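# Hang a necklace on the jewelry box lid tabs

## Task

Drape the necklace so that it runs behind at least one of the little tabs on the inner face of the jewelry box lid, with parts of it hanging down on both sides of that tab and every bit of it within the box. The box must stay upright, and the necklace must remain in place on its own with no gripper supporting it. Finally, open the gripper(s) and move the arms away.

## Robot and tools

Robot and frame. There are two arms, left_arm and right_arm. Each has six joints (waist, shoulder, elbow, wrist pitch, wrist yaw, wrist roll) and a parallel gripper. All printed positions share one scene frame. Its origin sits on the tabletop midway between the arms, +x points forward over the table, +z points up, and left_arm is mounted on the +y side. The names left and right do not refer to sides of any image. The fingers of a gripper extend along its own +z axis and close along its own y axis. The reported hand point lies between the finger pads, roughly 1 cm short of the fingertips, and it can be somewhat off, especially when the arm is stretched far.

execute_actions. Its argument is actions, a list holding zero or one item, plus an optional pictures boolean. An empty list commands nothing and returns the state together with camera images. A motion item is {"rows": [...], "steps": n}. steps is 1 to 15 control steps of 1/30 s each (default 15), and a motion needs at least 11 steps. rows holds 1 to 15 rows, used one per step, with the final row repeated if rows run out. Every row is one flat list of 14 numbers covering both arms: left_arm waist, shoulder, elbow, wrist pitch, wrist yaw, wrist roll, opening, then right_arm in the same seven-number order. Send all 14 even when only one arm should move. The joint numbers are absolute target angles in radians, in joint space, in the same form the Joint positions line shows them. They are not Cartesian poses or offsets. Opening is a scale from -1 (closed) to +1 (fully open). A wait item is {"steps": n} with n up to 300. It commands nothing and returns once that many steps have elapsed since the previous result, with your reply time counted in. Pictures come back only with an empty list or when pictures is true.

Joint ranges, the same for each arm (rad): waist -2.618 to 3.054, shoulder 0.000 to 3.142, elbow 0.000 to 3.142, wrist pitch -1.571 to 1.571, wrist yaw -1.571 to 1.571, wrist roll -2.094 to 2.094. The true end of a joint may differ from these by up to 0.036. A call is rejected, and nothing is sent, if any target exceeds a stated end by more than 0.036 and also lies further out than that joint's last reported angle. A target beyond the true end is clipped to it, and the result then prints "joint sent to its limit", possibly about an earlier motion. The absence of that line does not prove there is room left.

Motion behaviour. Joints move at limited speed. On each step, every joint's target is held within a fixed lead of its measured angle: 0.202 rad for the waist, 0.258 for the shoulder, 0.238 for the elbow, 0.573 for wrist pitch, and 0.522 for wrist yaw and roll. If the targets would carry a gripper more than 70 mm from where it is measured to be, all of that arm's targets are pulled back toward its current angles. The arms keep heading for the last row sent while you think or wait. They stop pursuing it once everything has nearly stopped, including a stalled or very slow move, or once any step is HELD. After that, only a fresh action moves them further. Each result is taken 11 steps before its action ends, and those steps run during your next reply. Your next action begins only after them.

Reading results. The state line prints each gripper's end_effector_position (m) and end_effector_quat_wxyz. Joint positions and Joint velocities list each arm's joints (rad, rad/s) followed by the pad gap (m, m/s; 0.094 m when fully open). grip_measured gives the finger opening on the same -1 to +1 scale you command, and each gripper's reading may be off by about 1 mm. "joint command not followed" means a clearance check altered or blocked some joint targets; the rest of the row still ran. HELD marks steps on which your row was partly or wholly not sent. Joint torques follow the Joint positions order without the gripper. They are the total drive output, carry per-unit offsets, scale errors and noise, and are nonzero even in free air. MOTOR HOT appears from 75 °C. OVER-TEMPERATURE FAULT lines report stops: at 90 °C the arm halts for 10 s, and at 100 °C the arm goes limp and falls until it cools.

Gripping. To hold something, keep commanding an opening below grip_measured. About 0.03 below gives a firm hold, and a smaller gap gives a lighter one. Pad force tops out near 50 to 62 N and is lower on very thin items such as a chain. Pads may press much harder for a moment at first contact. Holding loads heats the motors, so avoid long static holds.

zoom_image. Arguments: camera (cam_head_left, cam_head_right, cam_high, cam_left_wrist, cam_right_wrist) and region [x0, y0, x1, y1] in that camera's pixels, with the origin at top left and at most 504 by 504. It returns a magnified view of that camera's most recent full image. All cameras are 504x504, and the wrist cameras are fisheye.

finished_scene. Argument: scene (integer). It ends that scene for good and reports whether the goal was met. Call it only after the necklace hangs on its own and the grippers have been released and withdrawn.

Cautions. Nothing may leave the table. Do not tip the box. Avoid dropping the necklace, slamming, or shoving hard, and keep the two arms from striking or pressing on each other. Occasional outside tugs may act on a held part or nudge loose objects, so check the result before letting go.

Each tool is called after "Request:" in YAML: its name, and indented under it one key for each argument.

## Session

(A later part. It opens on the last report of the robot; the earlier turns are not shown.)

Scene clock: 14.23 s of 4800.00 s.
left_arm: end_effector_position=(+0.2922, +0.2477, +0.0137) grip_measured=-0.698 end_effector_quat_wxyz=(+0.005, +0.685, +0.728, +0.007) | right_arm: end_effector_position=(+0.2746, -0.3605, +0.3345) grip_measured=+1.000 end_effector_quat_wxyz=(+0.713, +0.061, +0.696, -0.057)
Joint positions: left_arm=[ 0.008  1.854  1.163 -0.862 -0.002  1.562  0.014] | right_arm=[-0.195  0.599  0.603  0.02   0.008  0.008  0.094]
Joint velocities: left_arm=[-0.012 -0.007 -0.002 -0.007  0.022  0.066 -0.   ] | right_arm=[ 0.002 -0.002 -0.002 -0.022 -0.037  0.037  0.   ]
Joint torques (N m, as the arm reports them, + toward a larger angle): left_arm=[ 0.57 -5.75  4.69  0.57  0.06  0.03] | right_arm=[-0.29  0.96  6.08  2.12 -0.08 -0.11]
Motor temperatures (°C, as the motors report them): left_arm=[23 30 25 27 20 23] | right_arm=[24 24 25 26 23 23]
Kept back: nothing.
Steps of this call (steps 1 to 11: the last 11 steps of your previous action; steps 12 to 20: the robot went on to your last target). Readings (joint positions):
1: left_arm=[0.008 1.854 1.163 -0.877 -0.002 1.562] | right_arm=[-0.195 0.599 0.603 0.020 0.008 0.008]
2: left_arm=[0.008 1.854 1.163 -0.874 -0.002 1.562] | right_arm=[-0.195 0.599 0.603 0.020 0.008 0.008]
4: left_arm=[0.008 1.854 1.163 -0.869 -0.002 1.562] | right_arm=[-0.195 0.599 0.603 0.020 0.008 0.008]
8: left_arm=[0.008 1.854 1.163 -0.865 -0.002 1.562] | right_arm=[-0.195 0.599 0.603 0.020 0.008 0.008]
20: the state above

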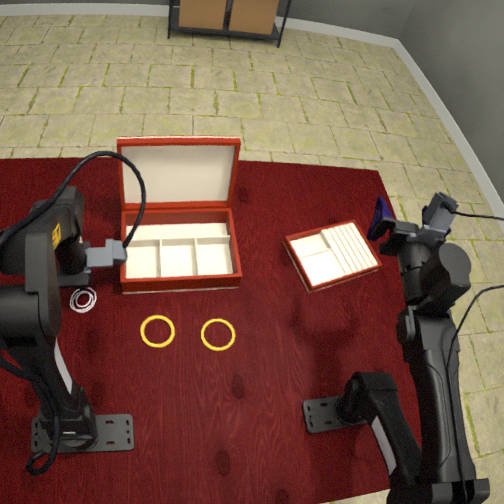

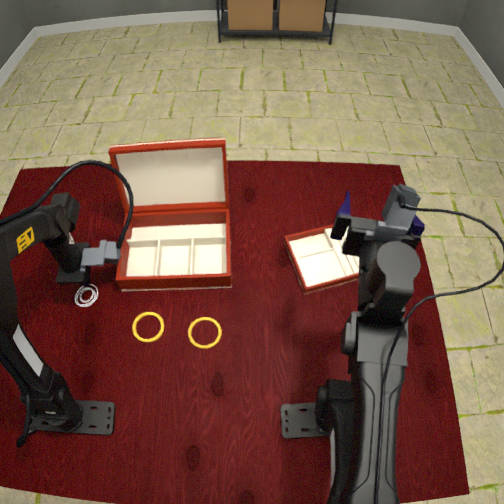

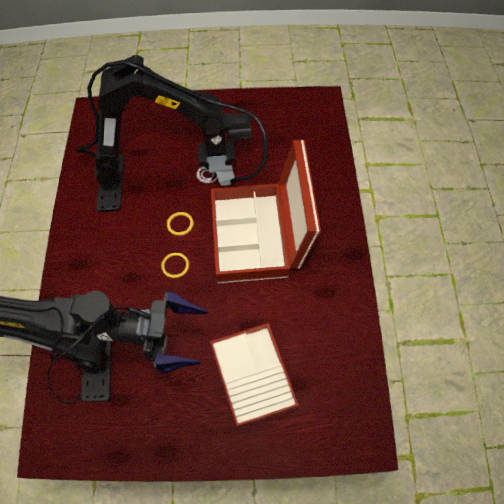

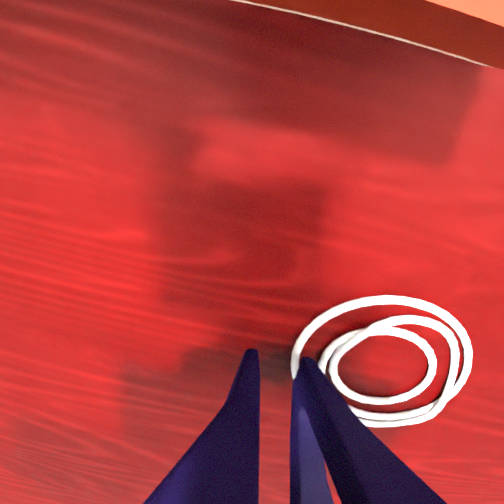

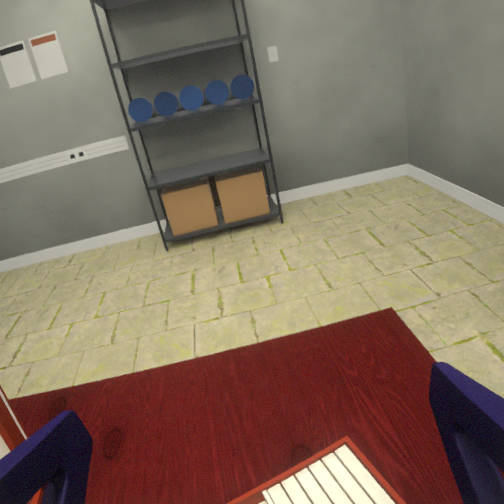

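Request:
execute_actions:
  actions:
    - {"rows":[[0.015,1.868,1.135,-0.868,0,1.57,-0.7,-0.2,0.6,0.6,0,0,0,1],[0.015,1.868,1.135,-0.876,0,1.57,-0.7,-0.2,0.6,0.6,0,0,0,1],[0.015,1.868,1.135,-0.876,0,1.57,-0.7,-0.2,0.6,0.6,0,0,0,1],[0.015,1.868,1.135,-0.876,0,1.57,-0.7,-0.2,0.6,0.6,0,0,0,1],[0.015,1.88,1.135,-0.876,0,1.57,-0.7,-0.2,0.6,0.6,0,0,0,1],[0.015,1.89,1.125,-0.876,0,1.57,-0.7,-0.2,0.6,0.6,0,0,0,1]],"steps":12}

Request:
execute_actions:
  actions:
    - {"steps":20}
  pictures: true

Request:
zoom_image:
  camera: "cam_left_wrist"
  region: [220,270,470,450]

Scene clock: 14.87 s of 4800.00 s.
left_arm: end_effector_position=(+0.2922, +0.2477, +0.0137) grip_measured=-0.698 end_effector_quat_wxyz=(+0.005, +0.685, +0.728, +0.007) | right_arm: end_effector_position=(+0.2746, -0.3605, +0.3345) grip_measured=+1.000 end_effector_quat_wxyz=(+0.713, +0.061, +0.696, -0.057)
Joint positions: left_arm=[ 0.008  1.854  1.163 -0.862 -0.002  1.562  0.014] | right_arm=[-0.195  0.599  0.603  0.02   0.008  0.008  0.094]
Joint velocities: left_arm=[-0.012 -0.002 -0.002 -0.007 -0.022  0.022 -0.001] | right_arm=[-0.022  0.017 -0.002  0.007  0.007 -0.037  0.   ]
Joint torques (N m, as the arm reports them, + toward a larger angle): left_arm=[ 0.59 -6.62  4.64  0.46  0.06  0.03] | right_arm=[-0.44  0.84  6.15  2.1  -0.07 -0.1 ]
Motor temperatures (°C, as the motors report them): left_arm=[23 30 25 27 20 23] | right_arm=[24 24 25 26 23 23]
Steps of this call (steps 1 to 15: the robot went on to your last target; steps 16 to 18: nothing new was sent; step 19: the first step of this action). Readings (joint positions):
19: the state above

Scene clock: 15.53 s of 4800.00 s.
left_arm: end_effector_position=(+0.2894, +0.2476, +0.0104) grip_measured=-0.699 end_effector_quat_wxyz=(+0.001, +0.685, +0.729, +0.002) | right_arm: end_effector_position=(+0.2746, -0.3605, +0.3345) grip_measured=+1.000 end_effector_quat_wxyz=(+0.713, +0.061, +0.696, -0.057)
Joint positions: left_arm=[ 0.008  1.861  1.158 -0.864 -0.002  1.562  0.014] | right_arm=[-0.195  0.599  0.603  0.02   0.008  0.008  0.094]
Joint velocities: left_arm=[ 0.012 -0.012 -0.017  0.066  0.051  0.022  0.   ] | right_arm=[-0.017 -0.007 -0.017 -0.007 -0.066 -0.051  0.   ]
Joint torques (N m, as the arm reports them, + toward a larger angle): left_arm=[ 0.59 -5.49  4.26  0.37  0.05  0.03] | right_arm=[-0.44  1.17  6.21  2.13 -0.11 -0.08]
Motor temperatures (°C, as the motors report them): left_arm=[23 30 25 27 20 23] | right_arm=[24 24 25 26 23 23]
Kept back: nothing.
Steps of this call (steps 1 to 11: the last 11 steps of your previous action; steps 12 to 15: the robot went on to your last target; steps 16 to 20: nothing new was sent). Readings (joint positions):
1: left_arm=[0.008 1.854 1.163 -0.862 -0.002 1.562] | right_arm=[-0.195 0.599 0.603 0.020 0.008 0.008]
2: left_arm=[0.008 1.854 1.163 -0.862 -0.002 1.562] | right_arm=[-0.195 0.599 0.603 0.020 0.008 0.008]
4: left_arm=[0.008 1.854 1.163 -0.862 -0.002 1.562] | right_arm=[-0.195 0.599 0.603 0.020 0.008 0.008]
8: left_arm=[0.008 1.861 1.158 -0.864 -0.001 1.562] | right_arm=[-0.195 0.599 0.603 0.020 0.008 0.008]
20: the state above
All arms were judged still, so your last target was given up. Only a new action makes them travel on or press farther. Fingers that are still opening or closing keep moving.

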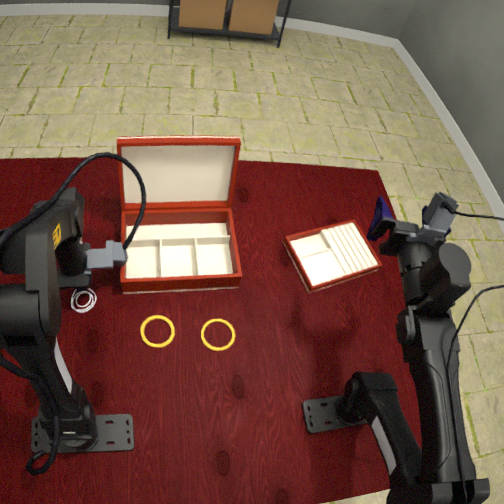

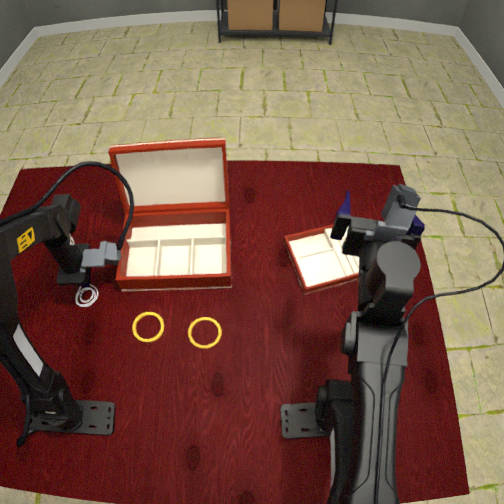

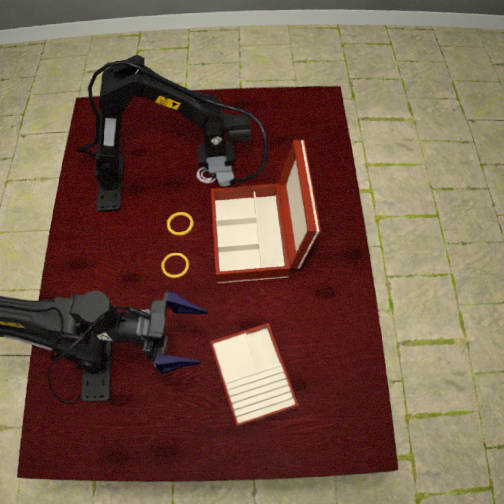

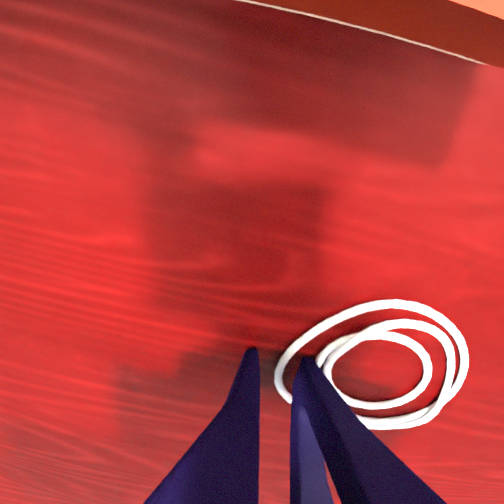

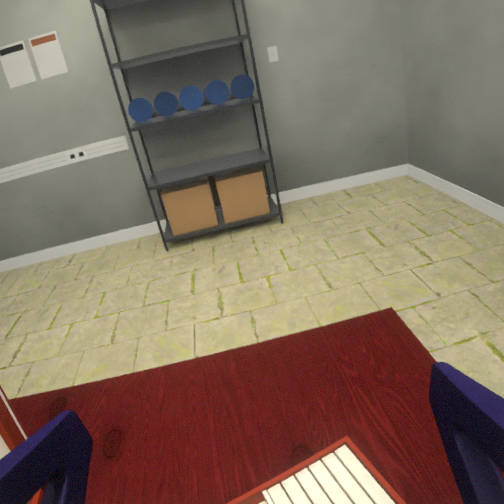

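Region (220, 270, 470, 450) of cam_left_wrist's 504x504 image, scaled by 2.016, with more detail than that image has; it fills the top 363 rows of this view, and the rest is white.

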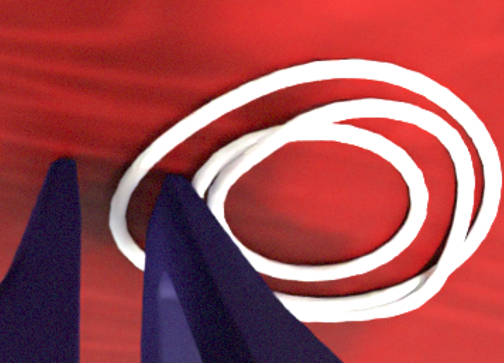

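Request:
execute_actions:
  actions:
    - {"rows":[[0.015,1.87,1.14,-0.872,0,1.57,-0.75,-0.2,0.6,0.6,0,0,0,1],[0.015,1.87,1.14,-0.872,0,1.57,-0.8,-0.2,0.6,0.6,0,0,0,1],[0.015,1.87,1.14,-0.872,0,1.57,-0.85,-0.2,0.6,0.6,0,0,0,1],[0.015,1.87,1.14,-0.872,0,1.57,-0.9,-0.2,0.6,0.6,0,0,0,1],[0.015,1.87,1.14,-0.872,0,1.57,-0.93,-0.2,0.6,0.6,0,0,0,1],[0.015,1.87,1.14,-0.872,0,1.57,-0.96,-0.2,0.6,0.6,0,0,0,1],[0.015,1.87,1.14,-0.872,0,1.57,-1,-0.2,0.6,0.6,0,0,0,1]],"steps":15}

Request:
execute_actions:
  actions:
    - {"steps":20}
  pictures: true

Request:
zoom_image:
  camera: "cam_left_wrist"
  region: [220,270,470,450]

Scene clock: 19.63 s of 4800.00 s.
left_arm: end_effector_position=(+0.2886, +0.2475, +0.0104) grip_measured=-0.873 end_effector_quat_wxyz=(-0.001, +0.685, +0.729, +0.001) | right_arm: end_effector_position=(+0.2746, -0.3605, +0.3345) grip_measured=+1.000 end_effector_quat_wxyz=(+0.713, +0.061, +0.696, -0.057)
Joint positions: left_arm=[ 0.008  1.861  1.158 -0.867 -0.002  1.562  0.006] | right_arm=[-0.195  0.599  0.603  0.02   0.008  0.008  0.094]
Joint velocities: left_arm=[-0.002  0.002  0.007 -0.051  0.051  0.022 -0.051] | right_arm=[-0.002 -0.007 -0.002  0.007 -0.022 -0.007  0.   ]
Joint torques (N m, as the arm reports them, + toward a larger angle): left_arm=[ 0.54 -6.88  5.49  0.45  0.05  0.04] | right_arm=[-0.48  1.09  6.14  2.14 -0.07 -0.09]
Motor temperatures (°C, as the motors report them): left_arm=[23 30 25 27 20 23] | right_arm=[24 23 25 26 23 23]
Steps of this call (steps 1 to 90: nothing new was sent; then 0.97 s passed at rest; steps 91 to 94: the first 4 steps of this action). Readings (joint positions):
91: left_arm=[0.008 1.861 1.158 -0.864 -0.002 1.562] | right_arm=[-0.195 0.599 0.603 0.020 0.008 0.008]
92: left_arm=[0.008 1.861 1.158 -0.867 -0.002 1.562] | right_arm=[-0.195 0.599 0.603 0.020 0.008 0.008]
94: the state above

Scene clock: 20.30 s of 4800.00 s.
left_arm: end_effector_position=(+0.2886, +0.2475, +0.0104) grip_measured=-0.988 end_effector_quat_wxyz=(-0.001, +0.685, +0.729, +0.001) | right_arm: end_effector_position=(+0.2746, -0.3605, +0.3345) grip_measured=+1.000 end_effector_quat_wxyz=(+0.713, +0.061, +0.696, -0.057)
Joint positions: left_arm=[ 0.008  1.861  1.158 -0.867 -0.002  1.562  0.001] | right_arm=[-0.195  0.599  0.603  0.02   0.008  0.008  0.094]
Joint velocities: left_arm=[-0.017 -0.007  0.002  0.022 -0.022 -0.007 -0.   ] | right_arm=[-0.002  0.002 -0.017 -0.022  0.051 -0.022  0.   ]
Joint torques (N m, as the arm reports them, + toward a larger angle): left_arm=[ 0.57 -6.98  5.45  0.43  0.05  0.04] | right_arm=[-0.46  0.98  6.14  2.11 -0.08 -0.12]
Motor temperatures (°C, as the motors report them): left_arm=[23 30 25 27 20 23] | right_arm=[24 23 25 26 23 23]
Kept back: nothing.
Steps of this call (steps 1 to 11: the last 11 steps of your previous action; steps 12 to 15: the robot went on to your last target; steps 16 to 20: nothing new was sent). Readings (joint positions):
1: left_arm=[0.008 1.861 1.158 -0.867 -0.002 1.562] | right_arm=[-0.195 0.599 0.603 0.020 0.008 0.008]
2: left_arm=[0.008 1.861 1.158 -0.867 -0.002 1.562] | right_arm=[-0.195 0.599 0.603 0.020 0.008 0.008]
4: left_arm=[0.008 1.861 1.158 -0.867 -0.002 1.562] | right_arm=[-0.195 0.599 0.603 0.020 0.008 0.008]
8: left_arm=[0.008 1.861 1.158 -0.867 -0.002 1.562] | right_arm=[-0.195 0.599 0.603 0.020 0.008 0.008]
20: the state above
All arms were judged still, so your last target was given up. Only a new action makes them travel on or press farther. Fingers that are still opening or closing keep moving.

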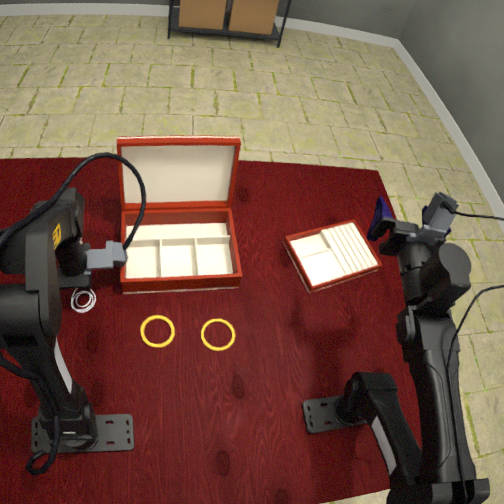

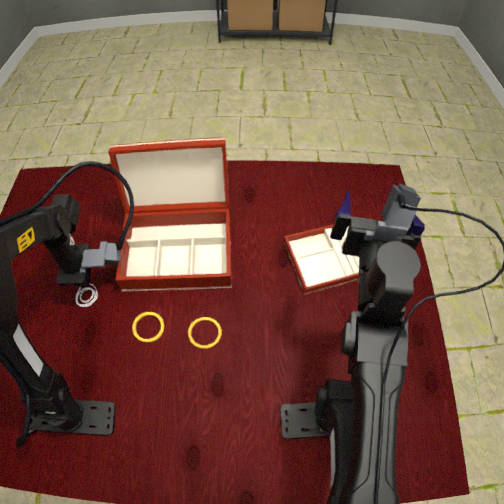

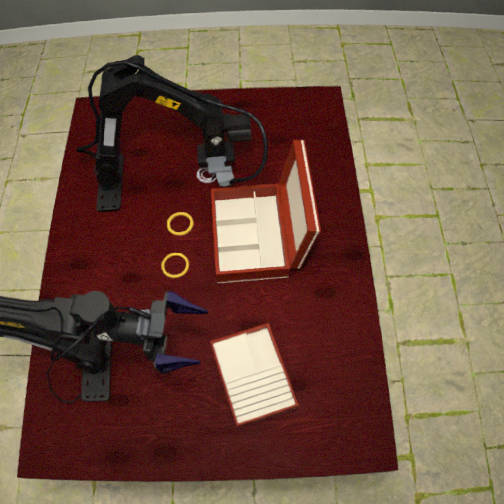

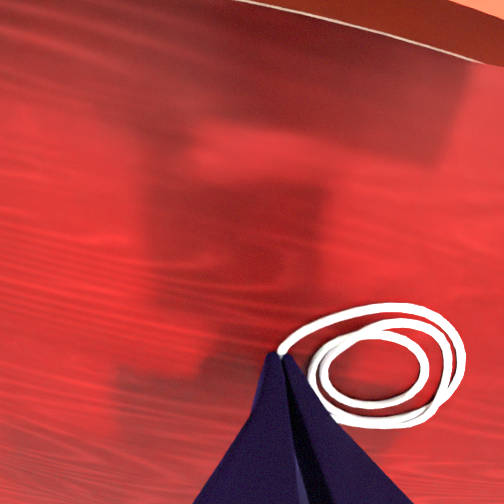

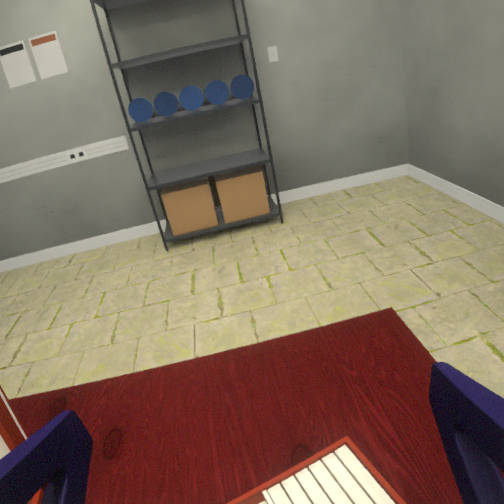

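Region (220, 270, 470, 450) of cam_left_wrist's 504x504 image, scaled by 2.016, with more detail than that image has; it fills the top 363 rows of this view, and the rest is white.

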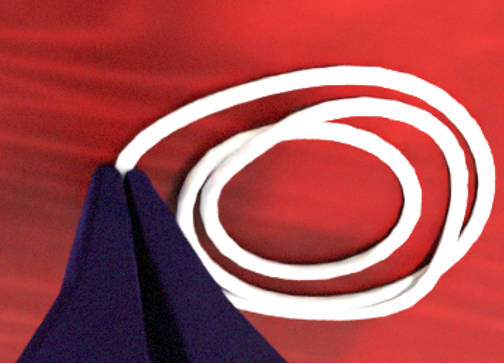

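Request:
execute_actions:
  actions:
    - {"rows":[[0.015,1.845,1.17,-0.90,0,1.57,-1,-0.2,0.6,0.6,0,0,0,1],[0.015,1.835,1.2,-0.935,0,1.57,-1,-0.2,0.6,0.6,0,0,0,1],[0.015,1.825,1.23,-0.97,0,1.57,-1,-0.2,0.6,0.6,0,0,0,1],[0.015,1.815,1.26,-1.01,0,1.57,-1,-0.2,0.6,0.6,0,0,0,1],[0.015,1.805,1.29,-1.05,0,1.57,-1,-0.2,0.6,0.6,0,0,0,1],[0.015,1.795,1.32,-1.09,0,1.57,-1,-0.2,0.6,0.6,0,0,0,1],[0.015,1.785,1.35,-1.13,0,1.57,-1,-0.2,0.6,0.6,0,0,0,1],[0.015,1.775,1.38,-1.17,0,1.57,-1,-0.2,0.6,0.6,0,0,0,1],[0.015,1.765,1.41,-1.21,0,1.57,-1,-0.2,0.6,0.6,0,0,0,1],[0.015,1.755,1.44,-1.25,0,1.57,-1,-0.2,0.6,0.6,0,0,0,1],[0.015,1.745,1.47,-1.285,0,1.57,-1,-0.2,0.6,0.6,0,0,0,1]],"steps":15}

Request:
execute_actions:
  actions:
    - {"steps":20}
  pictures: true

Scene clock: 21.57 s of 4800.00 s.
left_arm: end_effector_position=(+0.2859, +0.2474, +0.0165) grip_measured=-0.988 end_effector_quat_wxyz=(-0.007, +0.685, +0.728, -0.006) | right_arm: end_effector_position=(+0.2746, -0.3605, +0.3345) grip_measured=+1.000 end_effector_quat_wxyz=(+0.713, +0.061, +0.696, -0.057)
Joint positions: left_arm=[ 0.008  1.859  1.181 -0.913 -0.002  1.562  0.001] | right_arm=[-0.195  0.599  0.603  0.02   0.008  0.008  0.094]
Joint velocities: left_arm=[ 0.002 -0.032  0.501 -0.696  0.007 -0.022 -0.001] | right_arm=[-0.012  0.012 -0.002 -0.022 -0.051 -0.022  0.   ]
Joint torques (N m, as the arm reports them, + toward a larger angle): left_arm=[  0.54 -10.82  11.21   0.62   0.04   0.03] | right_arm=[-0.5   1.05  6.24  2.1  -0.15 -0.13]
Motor temperatures (°C, as the motors report them): left_arm=[23 30 25 27 20 23] | right_arm=[24 23 25 26 23 23]
Steps of this call (steps 1 to 34: nothing new was sent; steps 35 to 38: the first 4 steps of this action). Readings (joint positions):
35: left_arm=[0.008 1.860 1.158 -0.868 -0.002 1.562] | right_arm=[-0.195 0.599 0.603 0.020 0.008 0.008]
36: left_arm=[0.008 1.860 1.160 -0.874 -0.002 1.562] | right_arm=[-0.195 0.599 0.603 0.020 0.008 0.008]
38: the state above

Scene clock: 22.23 s of 4800.00 s.
left_arm: end_effector_position=(+0.2923, +0.2477, +0.1212) grip_measured=-0.988 end_effector_quat_wxyz=(+0.011, +0.685, +0.728, +0.013) | right_arm: end_effector_position=(+0.2746, -0.3605, +0.3345) grip_measured=+1.000 end_effector_quat_wxyz=(+0.713, +0.061, +0.696, -0.057)
Joint positions: left_arm=[ 0.008  1.739  1.462 -1.258 -0.002  1.562  0.001] | right_arm=[-0.195  0.599  0.603  0.02   0.008  0.008  0.094]
Joint velocities: left_arm=[-0.022 -0.022 -0.007  0.022 -0.051  0.022 -0.001] | right_arm=[ 0.002  0.022  0.002 -0.081 -0.037 -0.022  0.   ]
Joint torques (N m, as the arm reports them, + toward a larger angle): left_arm=[ 0.57 -6.68  8.38  0.37  0.05  0.02] | right_arm=[-0.44  1.05  6.12  2.09 -0.1  -0.09]
Motor temperatures (°C, as the motors report them): left_arm=[23 30 26 27 20 23] | right_arm=[24 23 25 26 23 23]
Kept back: nothing.
Steps of this call (steps 1 to 11: the last 11 steps of your previous action; steps 12 to 20: the robot went on to your last target). Readings (joint positions):
1: left_arm=[0.008 1.856 1.202 -0.939 -0.002 1.562] | right_arm=[-0.195 0.599 0.603 0.020 0.008 0.008]
2: left_arm=[0.008 1.850 1.227 -0.968 -0.002 1.562] | right_arm=[-0.195 0.599 0.603 0.020 0.008 0.008]
4: left_arm=[0.008 1.830 1.290 -1.026 -0.002 1.562] | right_arm=[-0.195 0.599 0.603 0.020 0.008 0.008]
8: left_arm=[0.008 1.775 1.420 -1.144 -0.002 1.562] | right_arm=[-0.195 0.599 0.603 0.020 0.008 0.008]
20: the state above

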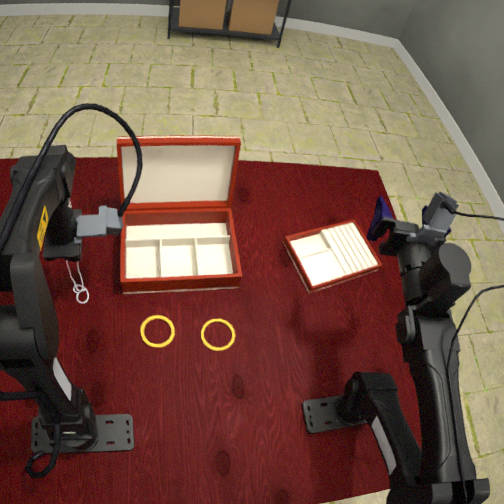

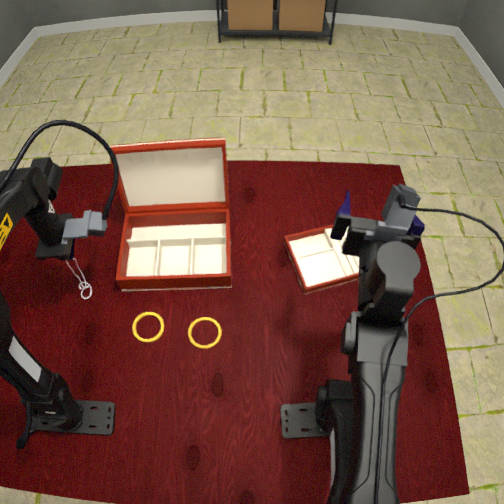

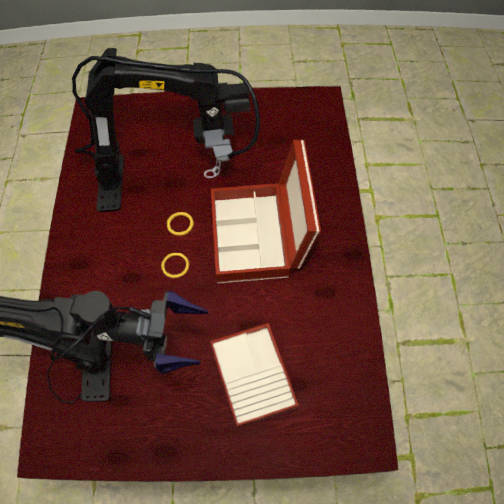

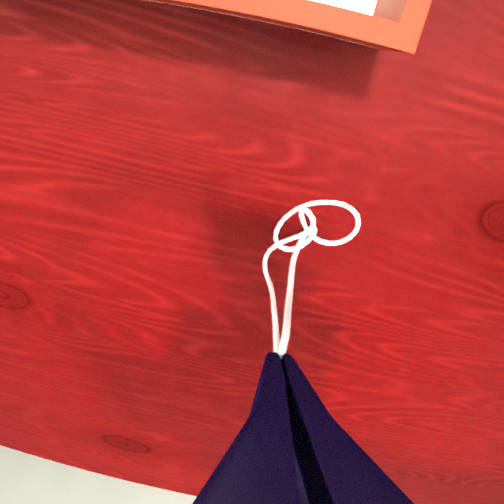

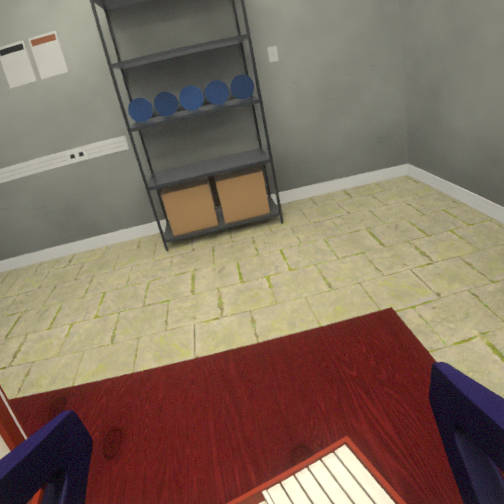

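Request:
execute_actions:
  actions:
    - {"rows":[[0.015,1.72,1.47,-1.22,0,1.57,-1,-0.2,0.6,0.6,0,0,0,1],[0.015,1.69,1.47,-1.14,0,1.57,-1,-0.2,0.6,0.6,0,0,0,1],[0.015,1.66,1.46,-1.06,0,1.57,-1,-0.2,0.6,0.6,0,0,0,1],[0.015,1.63,1.45,-0.98,0,1.57,-1,-0.2,0.6,0.6,0,0,0,1],[0.015,1.60,1.44,-0.9,0,1.57,-1,-0.2,0.6,0.6,0,0,0,1],[0.015,1.57,1.43,-0.82,0,1.57,-1,-0.2,0.6,0.6,0,0,0,1],[0.015,1.54,1.42,-0.74,0,1.57,-1,-0.2,0.6,0.6,0,0,0,1],[0.015,1.51,1.405,-0.66,0,1.57,-1,-0.2,0.6,0.6,0,0,0,1],[0.015,1.48,1.39,-0.58,0,1.57,-1,-0.2,0.6,0.6,0,0,0,1],[0.015,1.45,1.37,-0.51,0,1.57,-1,-0.2,0.6,0.6,0,0,0,1],[0.015,1.42,1.35,-0.45,0,1.57,-1,-0.2,0.6,0.6,0,0,0,1],[0.015,1.39,1.335,-0.39,0,1.57,-1,-0.2,0.6,0.6,0,0,0,1],[0.015,1.37,1.32,-0.34,0,1.57,-1,-0.2,0.6,0.6,0,0,0,1],[0.015,1.35,1.31,-0.3,0,1.57,-1,-0.2,0.6,0.6,0,0,0,1]],"steps":15}

Request:
execute_actions:
  actions:
    - {"rows":[[-0.03,1.35,1.31,-0.3,-0.03,1.56,-1,-0.2,0.6,0.6,0,0,0,1],[-0.08,1.35,1.31,-0.3,-0.06,1.55,-1,-0.2,0.6,0.6,0,0,0,1],[-0.13,1.35,1.31,-0.3,-0.1,1.54,-1,-0.2,0.6,0.6,0,0,0,1],[-0.18,1.35,1.31,-0.3,-0.14,1.53,-1,-0.2,0.6,0.6,0,0,0,1],[-0.23,1.35,1.31,-0.3,-0.18,1.52,-1,-0.2,0.6,0.6,0,0,0,1],[-0.28,1.35,1.31,-0.3,-0.22,1.5,-1,-0.2,0.6,0.6,0,0,0,1],[-0.33,1.35,1.31,-0.3,-0.26,1.49,-1,-0.2,0.6,0.6,0,0,0,1],[-0.38,1.35,1.31,-0.3,-0.3,1.47,-1,-0.2,0.6,0.6,0,0,0,1],[-0.43,1.35,1.31,-0.3,-0.34,1.46,-1,-0.2,0.6,0.6,0,0,0,1],[-0.48,1.35,1.31,-0.3,-0.38,1.45,-1,-0.2,0.6,0.6,0,0,0,1],[-0.53,1.35,1.31,-0.3,-0.42,1.43,-1,-0.2,0.6,0.6,0,0,0,1],[-0.58,1.35,1.31,-0.3,-0.46,1.42,-1,-0.2,0.6,0.6,0,0,0,1],[-0.62,1.35,1.31,-0.3,-0.5,1.41,-1,-0.2,0.6,0.6,0,0,0,1]],"steps":15}

Request:
execute_actions:
  actions:
    - {"steps":30}
  pictures: true

Scene clock: 24.20 s of 4800.00 s.
left_arm: end_effector_position=(+0.3099, +0.2486, +0.1295) grip_measured=-0.988 end_effector_quat_wxyz=(+0.044, +0.684, +0.727, +0.048) | right_arm: end_effector_position=(+0.2746, -0.3605, +0.3345) grip_measured=+1.000 end_effector_quat_wxyz=(+0.713, +0.061, +0.696, -0.057)
Joint positions: left_arm=[ 0.008  1.716  1.46  -1.185 -0.002  1.562  0.001] | right_arm=[-0.195  0.599  0.603  0.02   0.008  0.008  0.094]
Joint velocities: left_arm=[-0.007 -0.505 -0.125  1.37   0.007  0.007  0.   ] | right_arm=[ 0.017  0.002 -0.012  0.022 -0.007 -0.11   0.   ]
Joint torques (N m, as the arm reports them, + toward a larger angle): left_arm=[  0.59 -11.26   7.6    0.74   0.05   0.02] | right_arm=[-0.5   0.82  6.09  2.16 -0.13 -0.06]
Motor temperatures (°C, as the motors report them): left_arm=[23 31 26 27 20 23] | right_arm=[24 23 25 27 23 23]
Steps of this call (steps 1 to 30: the robot went on to your last target; steps 31 to 55: nothing new was sent; steps 56 to 59: the first 4 steps of this action). Readings (joint positions):
56: left_arm=[0.008 1.739 1.462 -1.263 -0.002 1.562] | right_arm=[-0.195 0.599 0.603 0.020 0.008 0.008]
57: left_arm=[0.008 1.737 1.462 -1.250 -0.002 1.562] | right_arm=[-0.195 0.599 0.603 0.020 0.008 0.008]
59: the state above

Scene clock: 24.70 s of 4800.00 s.
left_arm: end_effector_position=(+0.4079, +0.2302, +0.3482) grip_measured=-0.988 end_effector_quat_wxyz=(+0.392, +0.573, +0.589, +0.413) | right_arm: end_effector_position=(+0.2746, -0.3605, +0.3345) grip_measured=+1.000 end_effector_quat_wxyz=(+0.713, +0.061, +0.696, -0.057)
Joint positions: left_arm=[-0.07   1.351  1.348 -0.358 -0.061  1.56   0.001] | right_arm=[-0.195  0.599  0.603  0.02   0.008  0.008  0.094]
Joint velocities: left_arm=[-1.194 -0.002  0.002  0.608 -0.725 -0.154 -0.001] | right_arm=[-0.002  0.012  0.002  0.022  0.022 -0.022  0.   ]
Joint torques (N m, as the arm reports them, + toward a larger angle): left_arm=[-2.76 -4.78  5.79  1.86  0.36 -0.15] | right_arm=[-0.53  1.04  6.18  2.1  -0.11 -0.1 ]
Motor temperatures (°C, as the motors report them): left_arm=[23 31 26 27 20 23] | right_arm=[24 23 25 27 23 23]
Steps of this call (steps 1 to 11: the last 11 steps of your previous action; steps 12 to 15: the first 4 steps of this action). Readings (joint positions):
12: left_arm=[0.005 1.363 1.349 -0.445 -0.006 1.566] | right_arm=[-0.195 0.599 0.603 0.020 0.008 0.008]
13: left_arm=[-0.007 1.354 1.348 -0.410 -0.019 1.566] | right_arm=[-0.195 0.599 0.603 0.020 0.008 0.008]
15: the state above

Scene clock: 25.70 s of 4800.00 s.
left_arm: end_effector_position=(+0.3684, +0.0661, +0.3570) grip_measured=-0.988 end_effector_quat_wxyz=(+0.434, +0.592, +0.541, +0.411) | right_arm: end_effector_position=(+0.2746, -0.3605, +0.3345) grip_measured=+1.000 end_effector_quat_wxyz=(+0.713, +0.061, +0.696, -0.057)
Joint positions: left_arm=[-0.629  1.351  1.328 -0.307 -0.489  1.428  0.001] | right_arm=[-0.195  0.599  0.603  0.02   0.008  0.008  0.094]
Joint velocities: left_arm=[ 0.002 -0.017  0.007 -0.022 -0.022 -0.022  0.   ] | right_arm=[ 0.002 -0.022 -0.007  0.022  0.022  0.007  0.   ]
Joint torques (N m, as the arm reports them, + toward a larger angle): left_arm=[ 0.67 -4.79  7.62  2.13 -0.21 -0.19] | right_arm=[-0.48  0.89  6.1   2.16 -0.11 -0.11]
Motor temperatures (°C, as the motors report them): left_arm=[23 31 26 27 20 23] | right_arm=[24 23 26 27 23 23]
Kept back: nothing.
Steps of this call (steps 1 to 11: the last 11 steps of your previous action; steps 12 to 30: the robot went on to your last target). Readings (joint positions):
1: left_arm=[-0.117 1.351 1.346 -0.341 -0.085 1.556] | right_arm=[-0.195 0.599 0.603 0.020 0.008 0.008]
2: left_arm=[-0.171 1.351 1.342 -0.329 -0.111 1.549] | right_arm=[-0.195 0.599 0.603 0.020 0.008 0.008]
4: left_arm=[-0.283 1.351 1.335 -0.317 -0.166 1.531] | right_arm=[-0.195 0.599 0.603 0.020 0.008 0.008]
8: left_arm=[-0.491 1.351 1.328 -0.312 -0.297 1.488] | right_arm=[-0.195 0.599 0.603 0.020 0.008 0.008]
30: the state above

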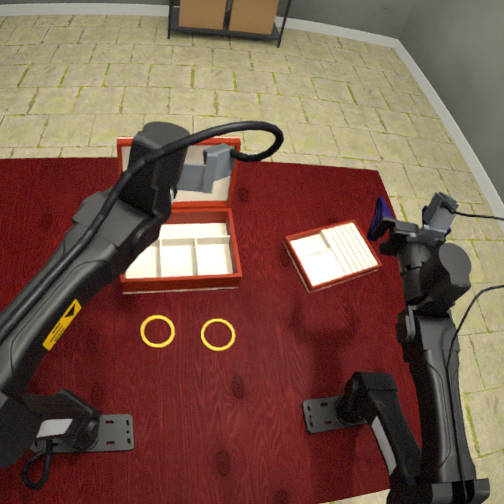

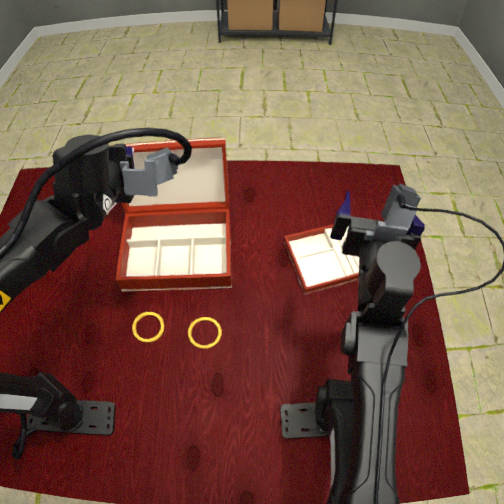

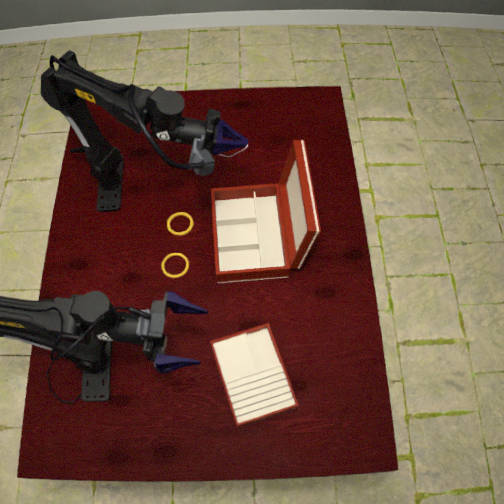

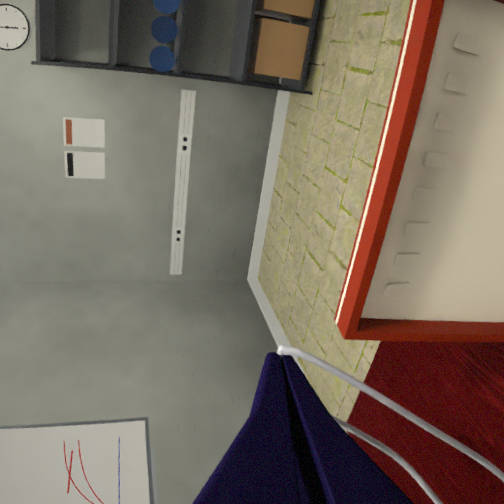

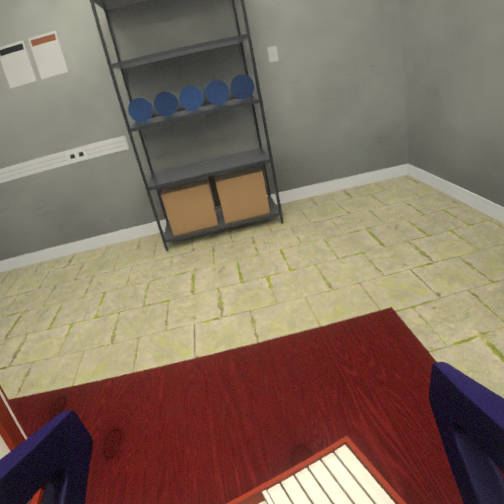

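Request:
execute_actions:
  actions:
    - {"rows":[[-0.62,1.4,1.36,-0.3,-0.5,1.41,-1,-0.2,0.6,0.6,0,0,0,1],[-0.62,1.45,1.41,-0.3,-0.51,1.4,-1,-0.2,0.6,0.6,0,0,0,1],[-0.62,1.5,1.45,-0.29,-0.52,1.4,-1,-0.2,0.6,0.6,0,0,0,1],[-0.62,1.55,1.49,-0.29,-0.525,1.39,-1,-0.2,0.6,0.6,0,0,0,1],[-0.62,1.6,1.53,-0.285,-0.53,1.39,-1,-0.2,0.6,0.6,0,0,0,1],[-0.62,1.65,1.57,-0.28,-0.535,1.38,-1,-0.2,0.6,0.6,0,0,0,1],[-0.62,1.69,1.6,-0.28,-0.54,1.38,-1,-0.2,0.6,0.6,0,0,0,1],[-0.62,1.715,1.62,-0.277,-0.545,1.38,-1,-0.2,0.6,0.6,0,0,0,1]],"steps":15}

Request:
execute_actions:
  actions:
    - {"steps":30}
  pictures: true

Scene clock: 27.53 s of 4800.00 s.
left_arm: end_effector_position=(+0.3861, +0.0570, +0.3581) grip_measured=-0.988 end_effector_quat_wxyz=(+0.430, +0.589, +0.546, +0.413) | right_arm: end_effector_position=(+0.2746, -0.3605, +0.3345) grip_measured=+1.000 end_effector_quat_wxyz=(+0.713, +0.061, +0.696, -0.057)
Joint positions: left_arm=[-0.629  1.432  1.403 -0.308 -0.503  1.422  0.001] | right_arm=[-0.195  0.599  0.603  0.02   0.008  0.008  0.094]
Joint velocities: left_arm=[-0.012  1.223  1.179  0.066 -0.168 -0.125  0.   ] | right_arm=[ 0.007 -0.022 -0.002  0.022  0.022  0.037  0.   ]
Joint torques (N m, as the arm reports them, + toward a larger angle): left_arm=[ 0.64 -2.03 10.29  2.15 -0.09 -0.21] | right_arm=[-0.57  1.15  6.22  2.08 -0.11 -0.12]
Motor temperatures (°C, as the motors report them): left_arm=[23 31 26 27 20 23] | right_arm=[24 23 26 27 23 23]
Steps of this call (steps 1 to 15: the robot went on to your last target; steps 16 to 51: nothing new was sent; steps 52 to 55: the first 4 steps of this action). Readings (joint positions):
52: left_arm=[-0.629 1.354 1.328 -0.306 -0.491 1.428] | right_arm=[-0.195 0.599 0.603 0.020 0.008 0.008]
53: left_arm=[-0.629 1.366 1.340 -0.309 -0.493 1.426] | right_arm=[-0.195 0.599 0.603 0.020 0.008 0.008]
55: the state above

Scene clock: 28.53 s of 4800.00 s.
left_arm: end_effector_position=(+0.4503, +0.0203, +0.3113) grip_measured=-0.988 end_effector_quat_wxyz=(+0.393, +0.599, +0.564, +0.411) | right_arm: end_effector_position=(+0.2746, -0.3605, +0.3345) grip_measured=+1.000 end_effector_quat_wxyz=(+0.713, +0.061, +0.696, -0.057)
Joint positions: left_arm=[-0.629  1.733  1.589 -0.28  -0.534  1.398  0.001] | right_arm=[-0.195  0.599  0.603  0.02   0.008  0.008  0.094]
Joint velocities: left_arm=[-0.012 -0.002  0.017 -0.022 -0.051 -0.081  0.   ] | right_arm=[-0.007  0.002 -0.017 -0.007  0.007  0.007  0.   ]
Joint torques (N m, as the arm reports them, + toward a larger angle): left_arm=[ 0.68 -9.64 11.9   2.05 -0.26 -0.18] | right_arm=[-0.52  1.05  6.01  2.11 -0.12 -0.11]
Motor temperatures (°C, as the motors report them): left_arm=[23 31 27 28 20 23] | right_arm=[24 23 26 27 23 23]
Kept back: nothing.
Steps of this call (steps 1 to 11: the last 11 steps of your previous action; steps 12 to 30: the robot went on to your last target). Readings (joint positions):
1: left_arm=[-0.629 1.478 1.445 -0.302 -0.507 1.419] | right_arm=[-0.195 0.599 0.603 0.020 0.008 0.008]
2: left_arm=[-0.629 1.529 1.488 -0.293 -0.511 1.415] | right_arm=[-0.195 0.599 0.603 0.020 0.008 0.008]
4: left_arm=[-0.629 1.628 1.562 -0.275 -0.518 1.408] | right_arm=[-0.195 0.599 0.603 0.020 0.008 0.008]
8: left_arm=[-0.629 1.727 1.589 -0.274 -0.524 1.402] | right_arm=[-0.195 0.599 0.603 0.020 0.008 0.008]
30: the state above
All arms were judged still, so your last target was given up. Only a new action makes them travel on or press farther. Fingers that are still opening or closing keep moving.

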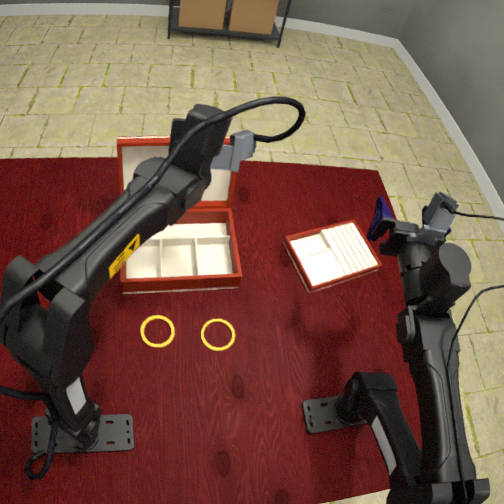

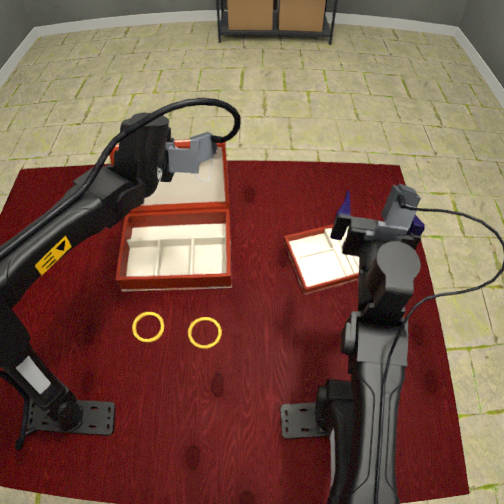

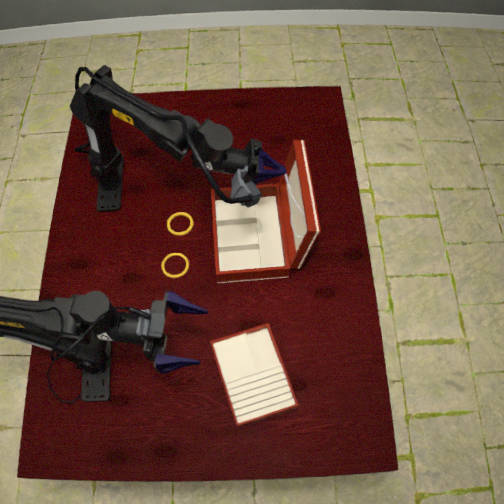

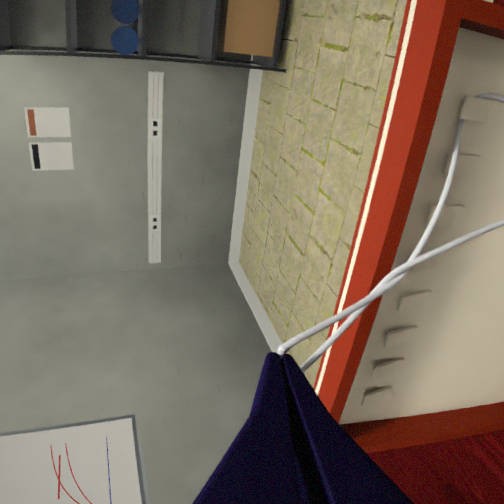

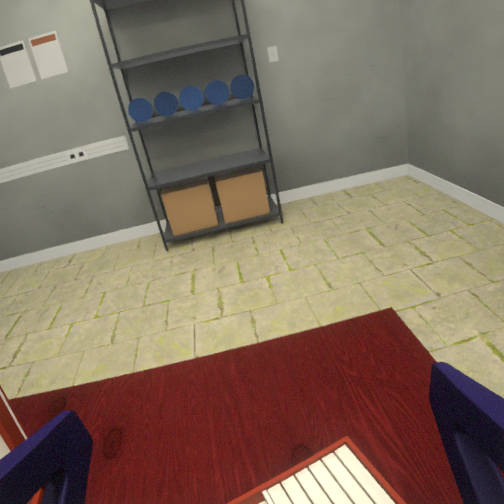

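Request:
execute_actions:
  actions: []

Request:
zoom_image:
  camera: "cam_head_left"
  region: [130, 60, 400, 330]

Scene clock: 29.77 s of 4800.00 s.
left_arm: end_effector_position=(+0.4503, +0.0203, +0.3113) grip_measured=-0.988 end_effector_quat_wxyz=(+0.393, +0.599, +0.564, +0.411) | right_arm: end_effector_position=(+0.2746, -0.3605, +0.3345) grip_measured=+1.000 end_effector_quat_wxyz=(+0.713, +0.061, +0.696, -0.057)
Joint positions: left_arm=[-0.629  1.733  1.589 -0.28  -0.534  1.398  0.001] | right_arm=[-0.195  0.599  0.603  0.02   0.008  0.008  0.094]
Joint velocities: left_arm=[-0.002 -0.012 -0.007 -0.022 -0.051 -0.007  0.001] | right_arm=[-0.007 -0.012 -0.012 -0.007  0.007  0.037  0.   ]
Joint torques (N m, as the arm reports them, + toward a larger angle): left_arm=[ 0.71 -9.65 11.85  2.05 -0.25 -0.18] | right_arm=[-0.37  0.93  6.29  2.13 -0.12 -0.13]
Motor temperatures (°C, as the motors report them): left_arm=[23 32 28 28 20 23] | right_arm=[24 23 26 27 23 23]
Kept back: nothing.
Steps of this call (steps 1 to 37: nothing new was sent). Readings (joint positions):
1: left_arm=[-0.629 1.733 1.589 -0.280 -0.534 1.398] | right_arm=[-0.195 0.599 0.603 0.020 0.008 0.008]
2: left_arm=[-0.629 1.733 1.589 -0.280 -0.534 1.398] | right_arm=[-0.195 0.599 0.603 0.020 0.008 0.008]
4: left_arm=[-0.629 1.733 1.589 -0.280 -0.534 1.398] | right_arm=[-0.195 0.599 0.603 0.020 0.008 0.008]
8: left_arm=[-0.629 1.733 1.589 -0.280 -0.534 1.398] | right_arm=[-0.195 0.599 0.603 0.020 0.008 0.008]
37: the state above

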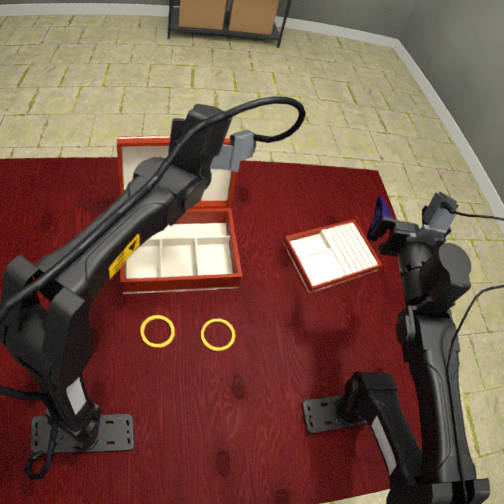

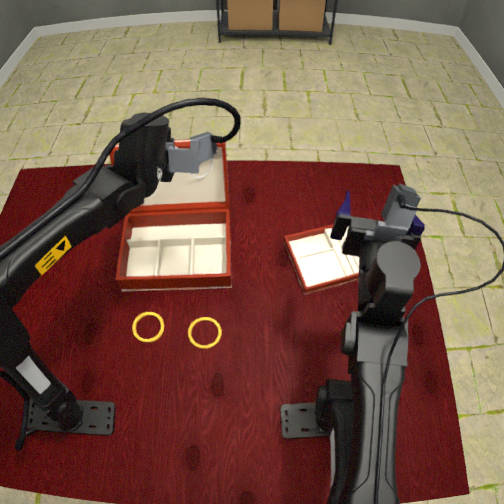

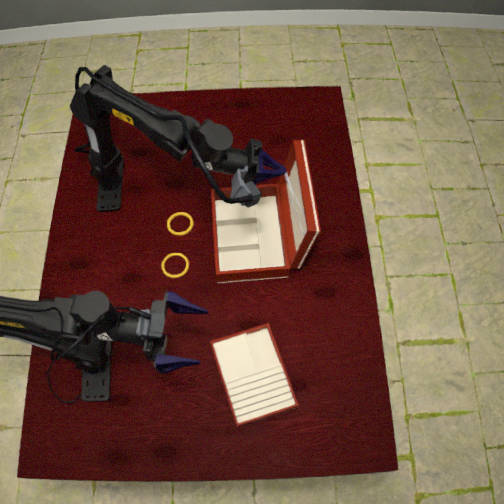

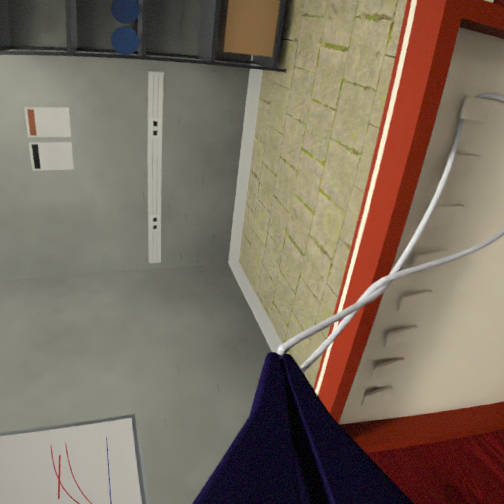

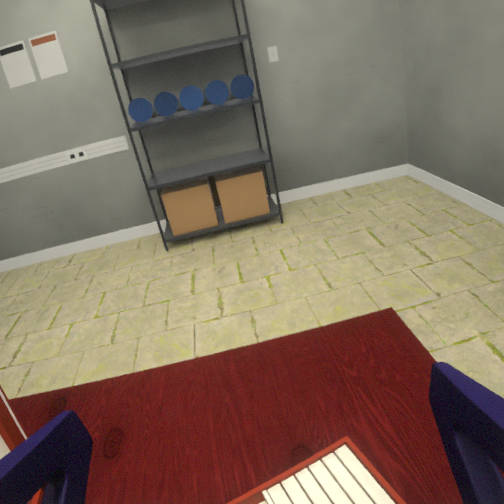

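Region (130, 60, 400, 330) of cam_head_left's 504x504 image, scaled by 1.867, with more detail than that image has.

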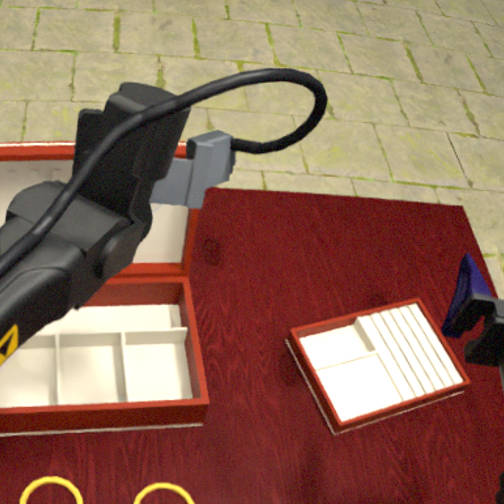

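Request:
zoom_image:
  camera: "cam_left_wrist"
  region: [350, 40, 504, 300]

Request:
zoom_image:
  camera: "cam_high"
  region: [200, 120, 380, 300]

Region (350, 40, 504, 300) of cam_left_wrist's 504x504 image, scaled by 1.938, with more detail than that image has; it fills the left 299 columns of this view, and the rest is white.

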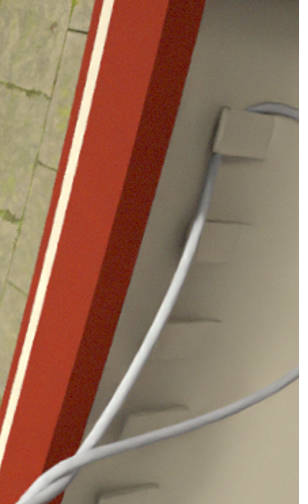

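Region (200, 120, 380, 300) of cam_high's 504x504 image, scaled by 2.800, with more detail than that image has.

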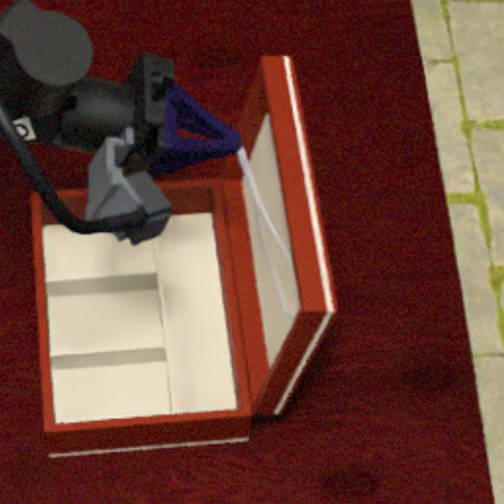

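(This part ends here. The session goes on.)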